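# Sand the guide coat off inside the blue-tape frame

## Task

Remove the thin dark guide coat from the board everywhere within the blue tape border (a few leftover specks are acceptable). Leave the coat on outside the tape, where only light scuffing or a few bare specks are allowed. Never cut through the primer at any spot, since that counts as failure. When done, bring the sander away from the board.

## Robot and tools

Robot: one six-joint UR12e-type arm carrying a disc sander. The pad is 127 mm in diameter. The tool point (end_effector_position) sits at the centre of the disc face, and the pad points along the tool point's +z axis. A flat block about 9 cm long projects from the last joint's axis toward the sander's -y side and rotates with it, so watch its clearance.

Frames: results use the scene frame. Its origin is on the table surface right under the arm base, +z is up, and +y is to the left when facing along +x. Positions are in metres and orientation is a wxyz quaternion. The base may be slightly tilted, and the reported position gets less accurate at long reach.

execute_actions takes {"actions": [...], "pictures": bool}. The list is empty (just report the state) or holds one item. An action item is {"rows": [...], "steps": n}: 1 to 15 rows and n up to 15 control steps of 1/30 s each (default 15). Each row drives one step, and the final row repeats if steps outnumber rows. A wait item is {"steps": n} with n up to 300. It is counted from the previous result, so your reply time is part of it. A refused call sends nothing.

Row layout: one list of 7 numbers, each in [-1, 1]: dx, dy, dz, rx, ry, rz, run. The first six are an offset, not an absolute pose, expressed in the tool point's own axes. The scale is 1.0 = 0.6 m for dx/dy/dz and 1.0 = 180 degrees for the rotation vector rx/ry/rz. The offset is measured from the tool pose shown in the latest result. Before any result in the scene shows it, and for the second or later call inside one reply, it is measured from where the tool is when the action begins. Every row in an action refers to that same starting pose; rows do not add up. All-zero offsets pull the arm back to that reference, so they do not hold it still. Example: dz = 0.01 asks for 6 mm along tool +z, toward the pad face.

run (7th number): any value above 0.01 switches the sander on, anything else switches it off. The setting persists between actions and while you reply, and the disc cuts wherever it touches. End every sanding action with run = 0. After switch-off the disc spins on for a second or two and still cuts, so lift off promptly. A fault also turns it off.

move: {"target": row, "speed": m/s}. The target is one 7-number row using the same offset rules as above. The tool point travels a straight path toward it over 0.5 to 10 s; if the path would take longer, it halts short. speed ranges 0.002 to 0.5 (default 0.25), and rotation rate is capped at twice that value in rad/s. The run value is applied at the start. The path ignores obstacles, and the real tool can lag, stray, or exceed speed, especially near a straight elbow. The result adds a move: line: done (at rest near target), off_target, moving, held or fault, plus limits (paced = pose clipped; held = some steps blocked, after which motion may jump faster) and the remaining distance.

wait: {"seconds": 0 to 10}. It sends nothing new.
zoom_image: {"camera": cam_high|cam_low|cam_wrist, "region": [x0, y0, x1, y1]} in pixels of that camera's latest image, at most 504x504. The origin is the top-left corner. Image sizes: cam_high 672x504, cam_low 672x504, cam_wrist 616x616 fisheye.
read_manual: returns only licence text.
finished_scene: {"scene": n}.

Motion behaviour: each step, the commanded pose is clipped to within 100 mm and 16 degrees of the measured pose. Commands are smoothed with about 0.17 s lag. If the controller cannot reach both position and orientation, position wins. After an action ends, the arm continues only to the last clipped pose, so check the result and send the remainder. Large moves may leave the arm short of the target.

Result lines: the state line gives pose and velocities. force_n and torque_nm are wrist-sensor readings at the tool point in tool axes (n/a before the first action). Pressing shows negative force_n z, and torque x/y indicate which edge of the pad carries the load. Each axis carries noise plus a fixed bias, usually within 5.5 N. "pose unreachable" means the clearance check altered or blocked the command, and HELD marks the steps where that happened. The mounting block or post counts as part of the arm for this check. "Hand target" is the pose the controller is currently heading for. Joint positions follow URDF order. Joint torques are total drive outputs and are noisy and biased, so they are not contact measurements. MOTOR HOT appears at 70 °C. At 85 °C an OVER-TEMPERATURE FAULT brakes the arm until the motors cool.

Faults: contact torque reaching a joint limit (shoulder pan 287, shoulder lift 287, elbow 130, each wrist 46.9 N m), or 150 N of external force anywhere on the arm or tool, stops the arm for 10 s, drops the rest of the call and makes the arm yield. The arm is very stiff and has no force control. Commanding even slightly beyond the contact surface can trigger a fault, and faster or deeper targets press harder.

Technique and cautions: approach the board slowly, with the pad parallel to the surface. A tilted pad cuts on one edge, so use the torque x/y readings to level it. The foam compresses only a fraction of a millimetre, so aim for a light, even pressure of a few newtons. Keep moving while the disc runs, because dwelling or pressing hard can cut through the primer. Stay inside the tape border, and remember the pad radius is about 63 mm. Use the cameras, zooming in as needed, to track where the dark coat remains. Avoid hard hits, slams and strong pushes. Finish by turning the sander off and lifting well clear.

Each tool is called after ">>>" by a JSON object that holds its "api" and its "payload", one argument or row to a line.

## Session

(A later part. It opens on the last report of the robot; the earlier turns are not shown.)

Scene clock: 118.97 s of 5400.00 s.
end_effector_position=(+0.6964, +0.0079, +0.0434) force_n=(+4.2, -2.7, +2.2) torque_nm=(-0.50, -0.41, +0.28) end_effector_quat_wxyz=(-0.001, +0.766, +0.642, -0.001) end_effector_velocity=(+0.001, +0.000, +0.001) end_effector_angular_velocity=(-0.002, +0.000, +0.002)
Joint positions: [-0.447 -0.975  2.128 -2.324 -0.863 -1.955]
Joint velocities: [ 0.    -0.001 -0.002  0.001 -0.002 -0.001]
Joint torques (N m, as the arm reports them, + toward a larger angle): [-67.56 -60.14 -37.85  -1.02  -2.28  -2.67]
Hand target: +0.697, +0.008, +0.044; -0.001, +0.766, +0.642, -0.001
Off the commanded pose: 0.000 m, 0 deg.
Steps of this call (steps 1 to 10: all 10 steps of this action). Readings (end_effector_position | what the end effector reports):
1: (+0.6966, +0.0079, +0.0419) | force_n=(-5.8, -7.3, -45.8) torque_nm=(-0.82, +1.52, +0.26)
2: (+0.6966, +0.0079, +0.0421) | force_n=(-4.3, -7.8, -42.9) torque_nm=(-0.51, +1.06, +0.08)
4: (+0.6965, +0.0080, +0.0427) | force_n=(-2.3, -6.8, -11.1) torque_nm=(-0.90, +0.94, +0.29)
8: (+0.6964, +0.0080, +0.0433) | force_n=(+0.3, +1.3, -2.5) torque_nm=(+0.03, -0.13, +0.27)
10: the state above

>>> {"api": "move", "payload": {
  "target": [0,0.017,0.0018,0,0,0,1],
  "speed": 0.01
}}

>>> {"api": "move", "payload": {
  "target": [-0.1,0,0,0,0.001,0,1],
  "speed": 0.025
}}

>>> {"api": "move", "payload": {
  "target": [0,-0.237,0.0012,0,0,0,1],
  "speed": 0.03
}}

>>> {"api": "move", "payload": {
  "target": [0.1,0,0.0003,-0.001,-0.001,0,1],
  "speed": 0.025
}}

>>> {"api": "move", "payload": {
  "target": [0,0,-0.35,0,0,0,0],
  "speed": 0.2
}}

Scene clock: 131.17 s of 5400.00 s.
end_effector_position=(+0.7064, +0.0062, +0.0424) force_n=(+4.0, +2.4, -20.6) torque_nm=(-0.76, -0.46, +0.25) end_effector_quat_wxyz=(-0.001, +0.766, +0.642, -0.001) end_effector_velocity=(+0.001, -0.000, -0.001) end_effector_angular_velocity=(-0.000, +0.001, +0.000)
Joint positions: [-0.442 -0.963  2.108 -2.321 -0.861 -1.949]
Joint velocities: [ 0.001  0.002 -0.003  0.    -0.     0.001]
Joint torques (N m, as the arm reports them, + toward a larger angle): [-32.41 -25.28 -26.46   0.89   0.83   2.41]
Hand target: +0.706, +0.006, +0.042; -0.001, +0.766, +0.642, -0.001
Off the commanded pose: 0.000 m, 0 deg.
move: done
camera_calibration (this result's frames):
cam_wrist: T_world_to_cam=[[0.16969, 0.985428, -0.0116748, -0.126018], [0.933506, -0.15693, 0.322397, -0.635088], [0.315867, -0.0656061, -0.946533, -0.0728616], [0, 0, 0, 1]] pos_world=[0.637257, 0.0197373, 0.134313]

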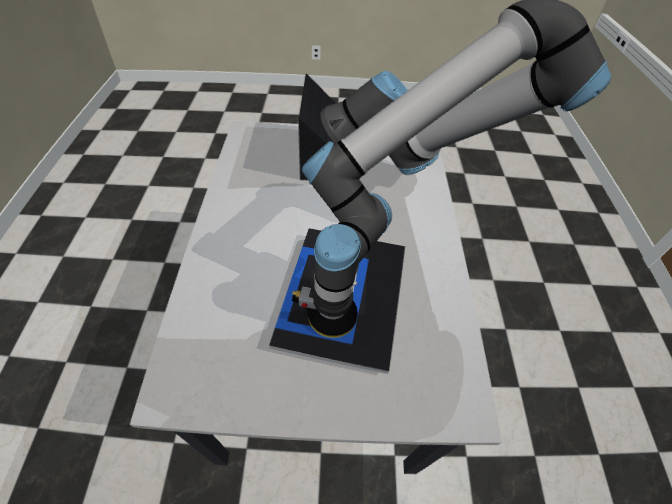

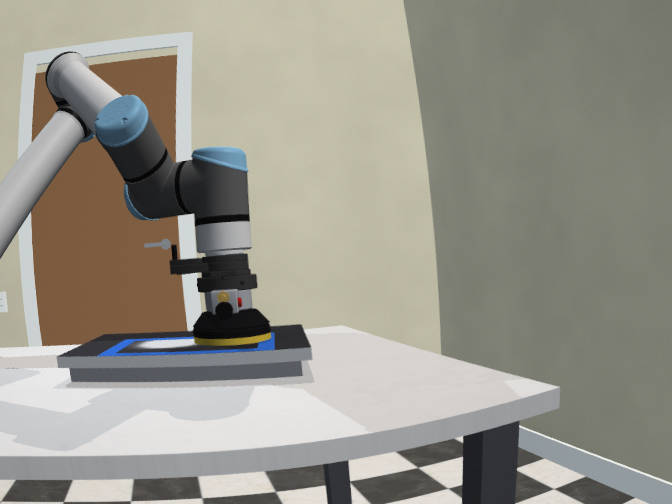

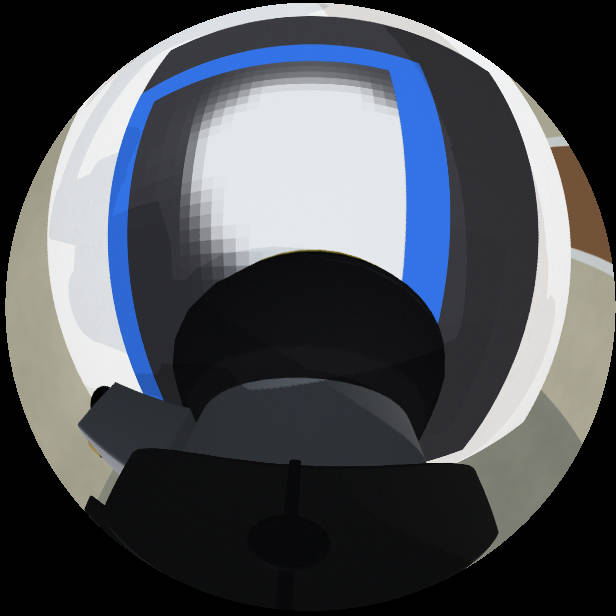

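Scene clock: 134.10 s of 5400.00 s.
end_effector_position=(+0.6960, -0.0529, +0.0424) force_n=(+3.2, +3.4, -19.5) torque_nm=(-0.45, -0.46, +0.28) end_effector_quat_wxyz=(-0.002, +0.766, +0.642, +0.000) end_effector_velocity=(+0.000, -0.000, +0.001) end_effector_angular_velocity=(+0.000, -0.002, +0.001)
Joint positions: [-0.503 -0.898  2.105 -2.334 -0.883 -2.023]
Joint velocities: [-0.001 -0.001  0.    -0.001  0.001 -0.001]
Joint torques (N m, as the arm reports them, + toward a larger angle): [-53.09 -27.33 -24.79  -3.36  -2.04  -2.64]
Hand target: +0.696, -0.053, +0.042; -0.002, +0.766, +0.642, +0.000
Off the commanded pose: 0.000 m, 0 deg.
move: done
camera_calibration (this result's frames):
cam_wrist: T_world_to_cam=[[0.169772, 0.985446, -0.00859978, -0.0662593], [0.933337, -0.157981, 0.322373, -0.634553], [0.316323, -0.0627563, -0.946573, -0.0736283], [0, 0, 0, 1]] pos_world=[0.626791, -0.039573, 0.134299]

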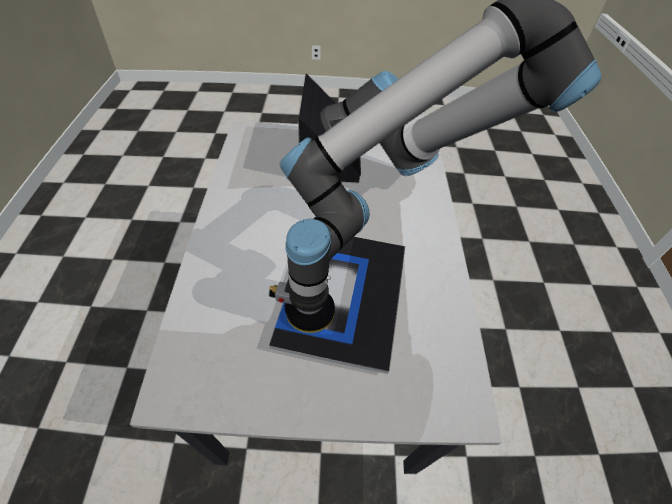

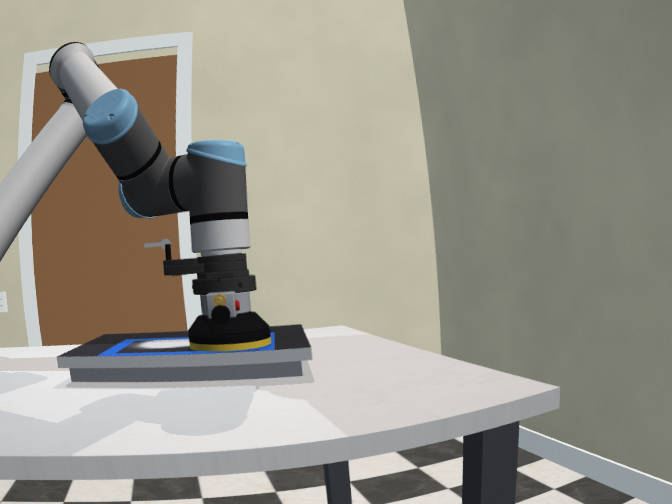

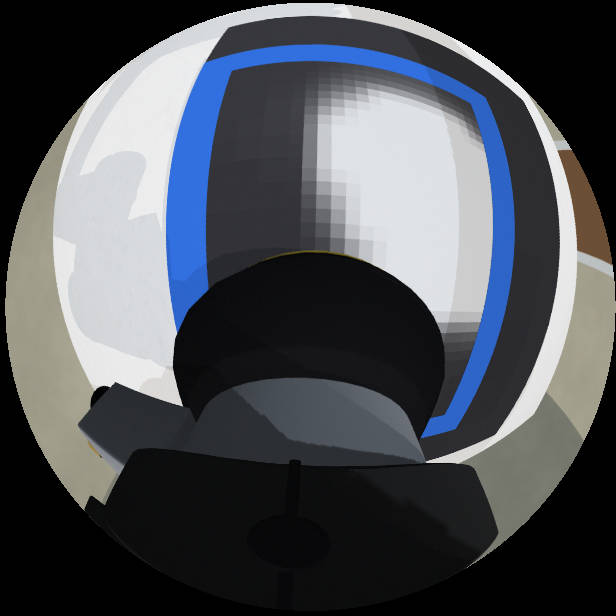

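Scene clock: 139.37 s of 5400.00 s.
end_effector_position=(+0.5561, -0.0282, +0.0422) force_n=(+4.3, +4.1, -31.9) torque_nm=(-0.30, -0.83, +0.28) end_effector_quat_wxyz=(-0.002, +0.766, +0.642, -0.000) end_effector_velocity=(-0.002, +0.001, +0.000) end_effector_angular_velocity=(-0.002, -0.000, +0.002)
Joint positions: [-0.589 -1.035  2.376 -2.408 -0.923 -2.12 ]
Joint velocities: [-0.001 -0.003  0.004 -0.003 -0.002 -0.001]
Joint torques (N m, as the arm reports them, + toward a larger angle): [-42.17 -33.16  -9.34  -2.89  -2.09  -2.78]
Hand target: +0.556, -0.028, +0.042; -0.002, +0.766, +0.642, -0.000
Off the commanded pose: 0.000 m, 0 deg.
move: done
camera_calibration (this result's frames):
cam_wrist: T_world_to_cam=[[0.169759, 0.985447, -0.00874257, -0.0668295], [0.933337, -0.157922, 0.322401, -0.500011], [0.316328, -0.06289, -0.946563, -0.0279531], [0, 0, 0, 1]] pos_world=[0.486866, -0.0148636, 0.13416]

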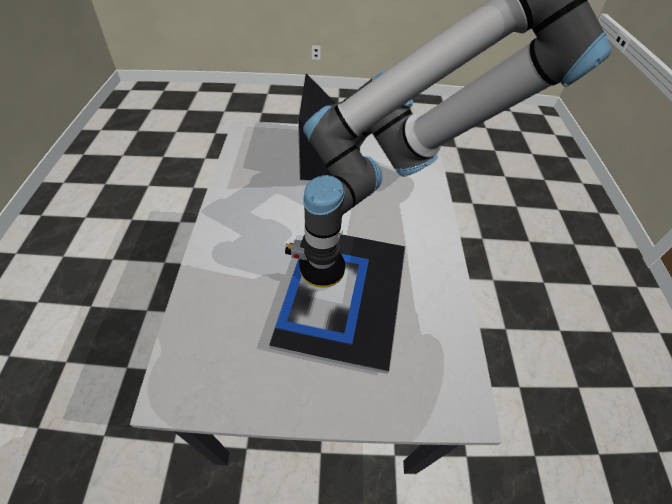

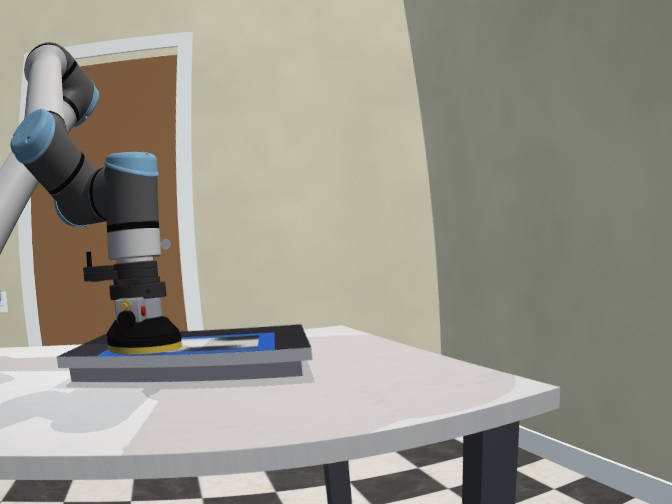

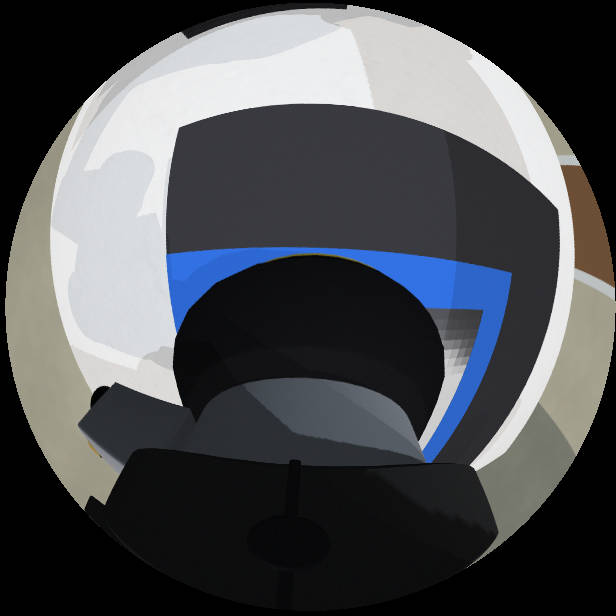

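Scene clock: 142.30 s of 5400.00 s.
end_effector_position=(+0.5664, +0.0309, +0.0422) force_n=(-3.4, -1.8, -37.5) torque_nm=(+0.39, +0.92, -0.17) end_effector_quat_wxyz=(-0.000, +0.766, +0.642, -0.000) end_effector_velocity=(-0.000, +0.001, +0.000) end_effector_angular_velocity=(-0.000, +0.001, -0.001)
Joint positions: [-0.513 -1.119  2.381 -2.387 -0.889 -2.032]
Joint velocities: [ 0.001 -0.003  0.001  0.002 -0.     0.002]
Joint torques (N m, as the arm reports them, + toward a larger angle): [-22.78 -25.32 -11.82   1.51   1.52   3.01]
Hand target: +0.566, +0.031, +0.042; +0.000, +0.766, +0.642, -0.000
Off the commanded pose: 0.000 m, 0 deg.
move: done
camera_calibration (this result's frames):
cam_wrist: T_world_to_cam=[[0.169766, 0.985414, -0.0117937, -0.126647], [0.932525, -0.156761, 0.325304, -0.50003], [0.318711, -0.0662235, -0.945536, -0.0288316], [0, 0, 0, 1]] pos_world=[0.49698, 0.0445053, 0.133907]

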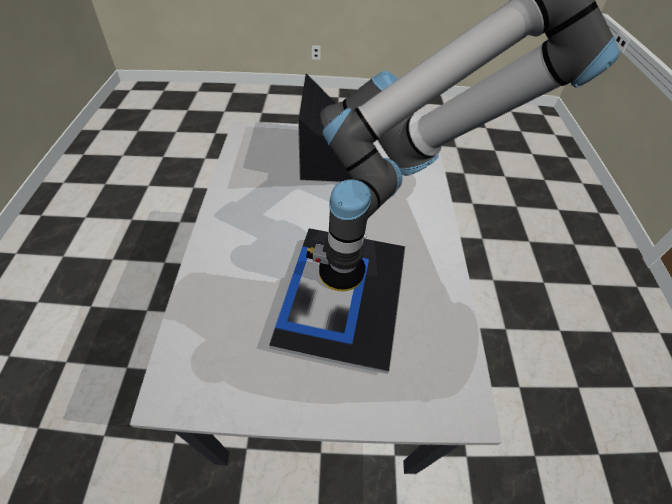

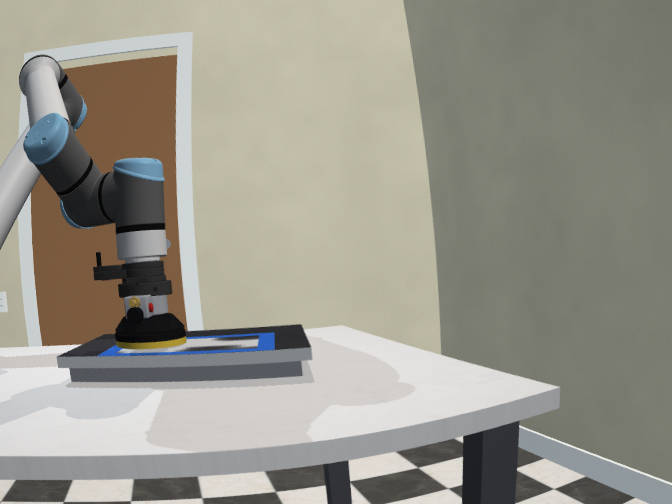

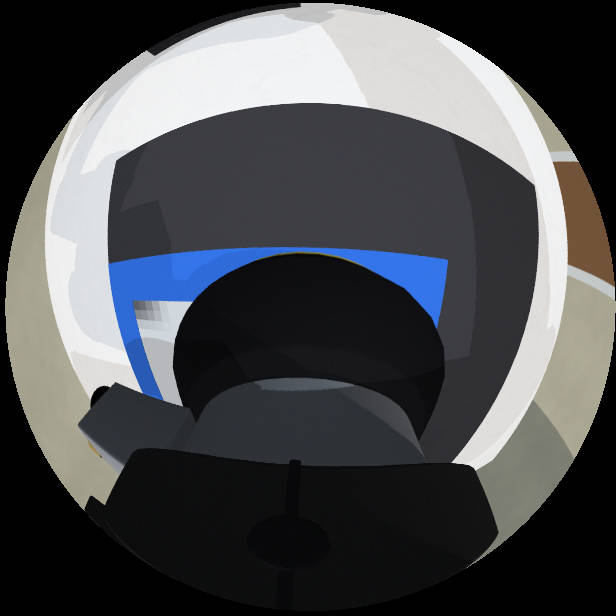

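Scene clock: 144.07 s of 5400.00 s.
end_effector_position=(+0.5667, +0.0310, +0.2521) force_n=(-4.1, +0.2, +4.5) torque_nm=(-0.10, +0.76, +0.22) end_effector_quat_wxyz=(+0.000, +0.767, +0.642, -0.000) end_effector_velocity=(+0.001, +0.000, +0.002) end_effector_angular_velocity=(-0.000, -0.001, +0.001)
Joint positions: [-0.73  -1.37   2.227 -1.845 -0.996 -2.264]
Joint velocities: [-0.002 -0.001 -0.003  0.004 -0.    -0.002]
Joint torques (N m, as the arm reports them, + toward a larger angle): [-51.5  -26.8  -51.25  -1.4   -2.71  -2.9 ]
Hand target: +0.567, +0.031, +0.252; +0.000, +0.767, +0.642, -0.000
Off the commanded pose: 0.000 m, 0 deg.
move: done
camera_calibration (this result's frames):
cam_wrist: T_world_to_cam=[[0.169885, 0.985391, -0.011988, -0.124312], [0.932496, -0.156807, 0.325367, -0.568514], [0.318734, -0.0664536, -0.945512, 0.169559], [0, 0, 0, 1]] pos_world=[0.497212, 0.0446163, 0.343805]

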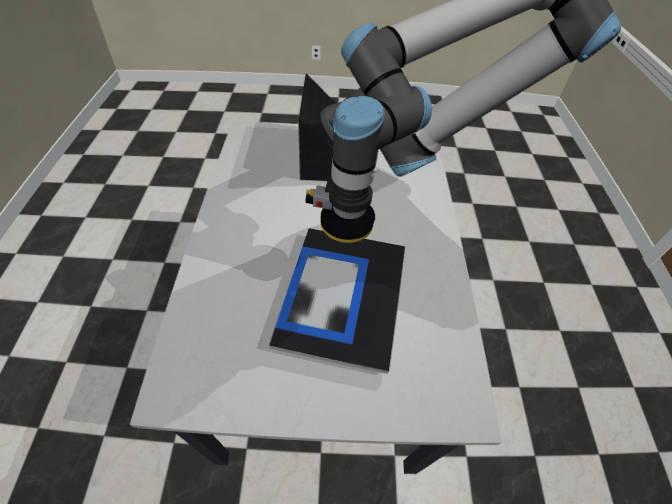

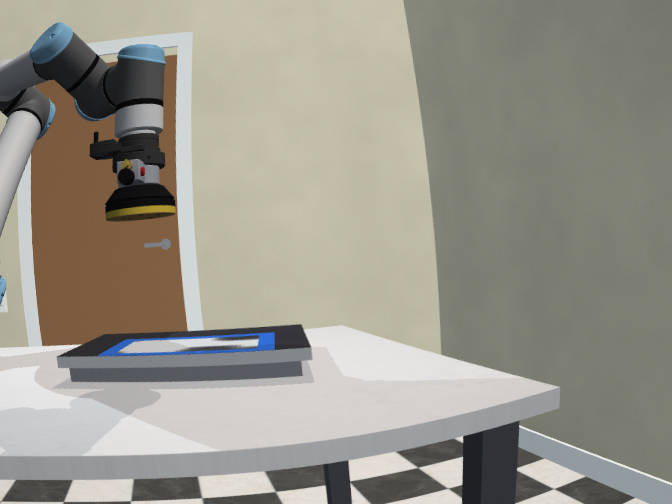

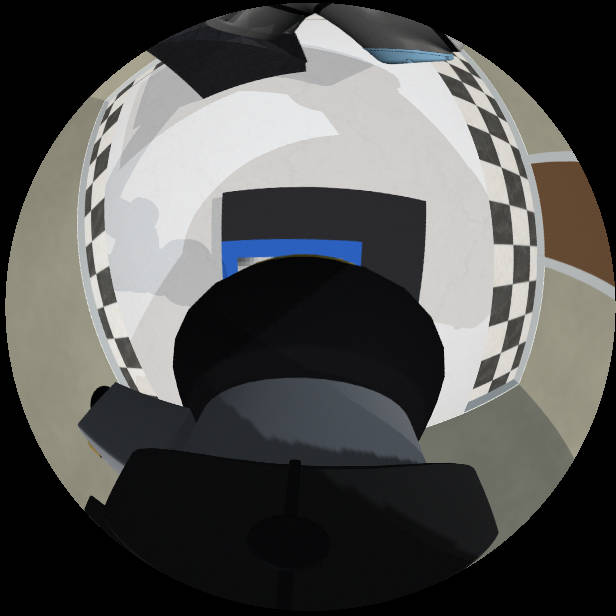

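>>> {"api": "zoom_image", "payload": {
  "camera": "cam_high",
  "region": [265, 235, 385, 355]
}}

Region (265, 235, 385, 355) of cam_high's 672x504 image, scaled by 4.200, with more detail than that image has.

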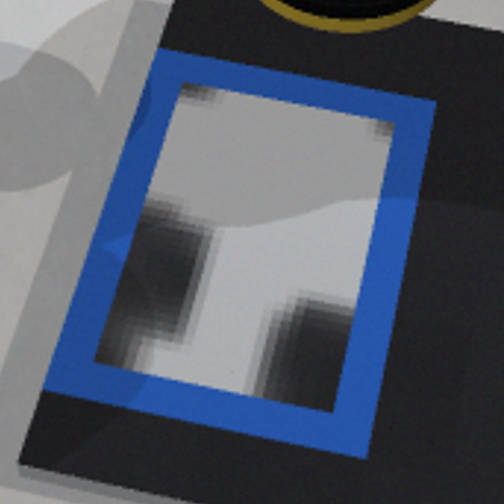

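>>> {"api": "move", "payload": {
  "target": [0,0.237,0.345,0.0012,-0.0025,0,0],
  "speed": 0.2
}}

>>> {"api": "move", "payload": {
  "target": [0,0,0.0037,0,0,0,0],
  "speed": 0.005
}}

>>> {"api": "execute_actions", "payload": {
  "actions": [
    {"steps":15}
  ],
  "pictures": false
}}

Scene clock: 156.37 s of 5400.00 s.
end_effector_position=(+0.7064, +0.0062, +0.0450) force_n=(+4.5, -1.0, +1.8) torque_nm=(-0.20, -0.43, +0.15) end_effector_quat_wxyz=(+0.001, +0.766, +0.642, -0.004) end_effector_velocity=(+0.000, +0.000, -0.002) end_effector_angular_velocity=(-0.000, +0.002, -0.001)
Joint positions: [-0.442 -0.968  2.108 -2.318 -0.869 -1.948]
Joint velocities: [ 0.002  0.002 -0.001 -0.001 -0.     0.002]
Joint torques (N m, as the arm reports them, + toward a larger angle): [-47.36 -39.42 -38.11  -6.79   2.37   2.08]
Hand target: +0.706, +0.006, +0.045; +0.001, +0.766, +0.642, -0.004
Off the commanded pose: 0.000 m, 0 deg.
move: done
camera_calibration (this result's frames):
cam_wrist: T_world_to_cam=[[0.169708, 0.985301, -0.0195274, -0.125633], [0.93417, -0.154527, 0.321632, -0.636346], [0.313887, -0.0728255, -0.946663, -0.0688999], [0, 0, 0, 1]] pos_world=[0.637403, 0.0204365, 0.136991]

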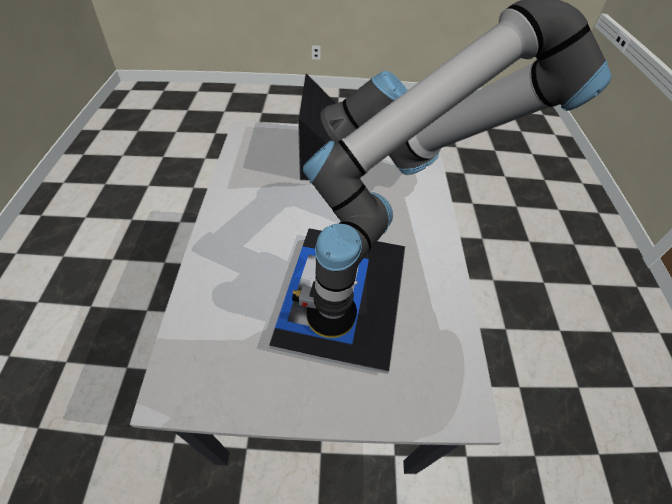

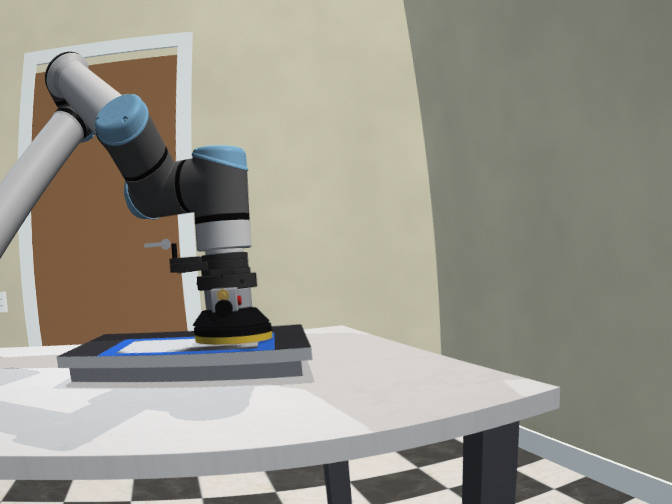

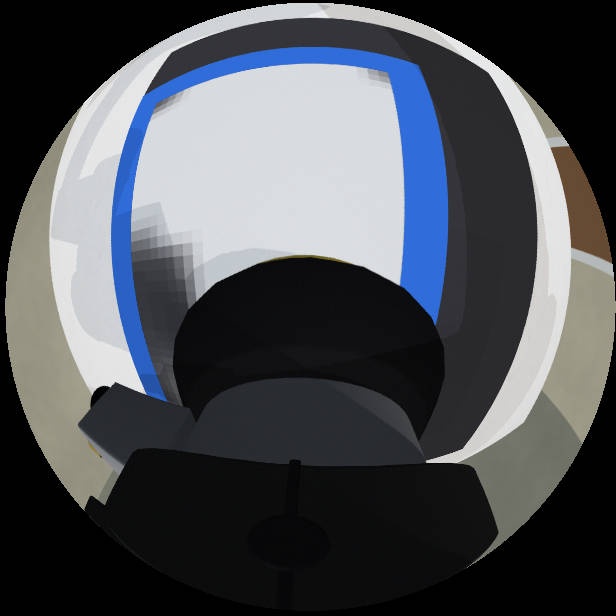

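Scene clock: 157.07 s of 5400.00 s.
end_effector_position=(+0.7064, +0.0062, +0.0429) force_n=(-1.3, -6.3, -13.2) torque_nm=(-1.18, +0.62, +0.06) end_effector_quat_wxyz=(+0.001, +0.766, +0.642, -0.004) end_effector_velocity=(-0.000, +0.001, -0.001) end_effector_angular_velocity=(-0.001, +0.001, +0.001)
Joint positions: [-0.44  -0.965  2.108 -2.323 -0.868 -1.945]
Joint velocities: [ 0.002  0.     0.    -0.001 -0.001  0.001]
Joint torques (N m, as the arm reports them, + toward a larger angle): [-41.19 -33.23 -21.31  -6.37   1.86   2.72]
Hand target: +0.706, +0.006, +0.043; +0.001, +0.766, +0.642, -0.004
Off the commanded pose: 0.000 m, 0 deg.
move: done
camera_calibration (this result's frames):
cam_wrist: T_world_to_cam=[[0.169642, 0.985312, -0.0195538, -0.125618], [0.934148, -0.154448, 0.321734, -0.635696], [0.313988, -0.0728458, -0.946628, -0.0709978], [0, 0, 0, 1]] pos_world=[0.637437, 0.0204187, 0.13486]

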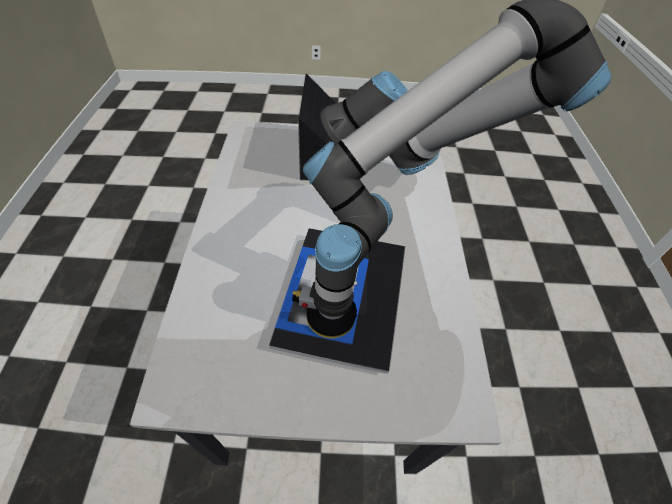

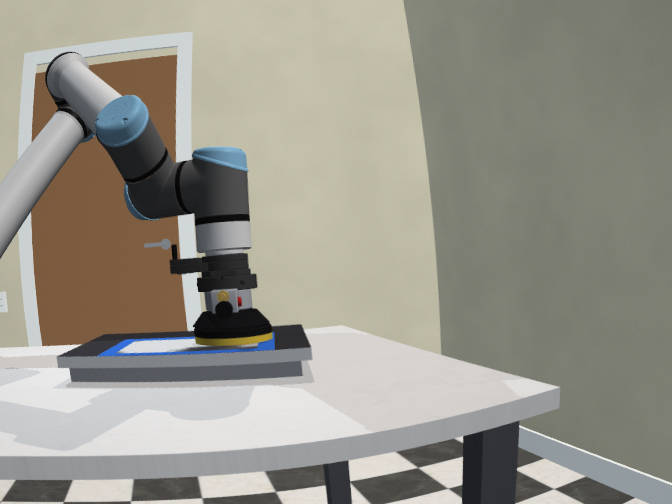

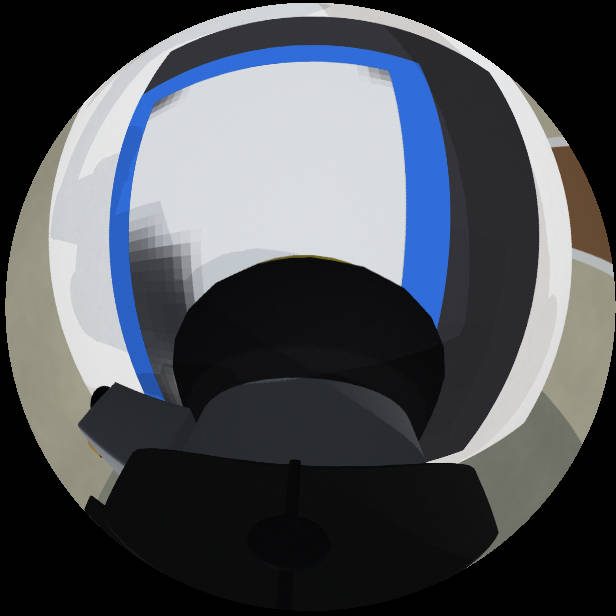

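Scene clock: 157.57 s of 5400.00 s.
end_effector_position=(+0.7064, +0.0062, +0.0428) force_n=(+2.7, +0.9, -11.8) torque_nm=(-0.08, +0.05, +0.18) end_effector_quat_wxyz=(+0.001, +0.766, +0.642, -0.004) end_effector_velocity=(+0.001, -0.001, +0.001) end_effector_angular_velocity=(+0.001, -0.003, -0.002)
Joint positions: [-0.44  -0.965  2.108 -2.323 -0.868 -1.945]
Joint velocities: [-0.003  0.    -0.    -0.     0.001  0.   ]
Joint torques (N m, as the arm reports them, + toward a larger angle): [-38.77 -34.23 -20.43  -5.7    1.88   2.37]
Hand target: +0.706, +0.006, +0.043; +0.001, +0.766, +0.642, -0.004
Off the commanded pose: 0.000 m, 0 deg.
Steps of this call (steps 1 to 15: nothing new was sent). Readings (end_effector_position | what the end effector reports):
1: (+0.7064, +0.0062, +0.0429) | force_n=(+2.7, -4.9, -15.3) torque_nm=(-0.56, +0.12, +0.24)
2: (+0.7064, +0.0062, +0.0429) | force_n=(-0.1, -5.3, -8.5) torque_nm=(-0.67, +0.43, +0.10)
4: (+0.7064, +0.0062, +0.0429) | force_n=(-7.4, -1.4, -7.5) torque_nm=(-0.34, +1.57, +0.16)
8: (+0.7064, +0.0062, +0.0428) | force_n=(-1.8, -2.7, -8.0) torque_nm=(-0.52, +0.80, +0.06)
15: the state above


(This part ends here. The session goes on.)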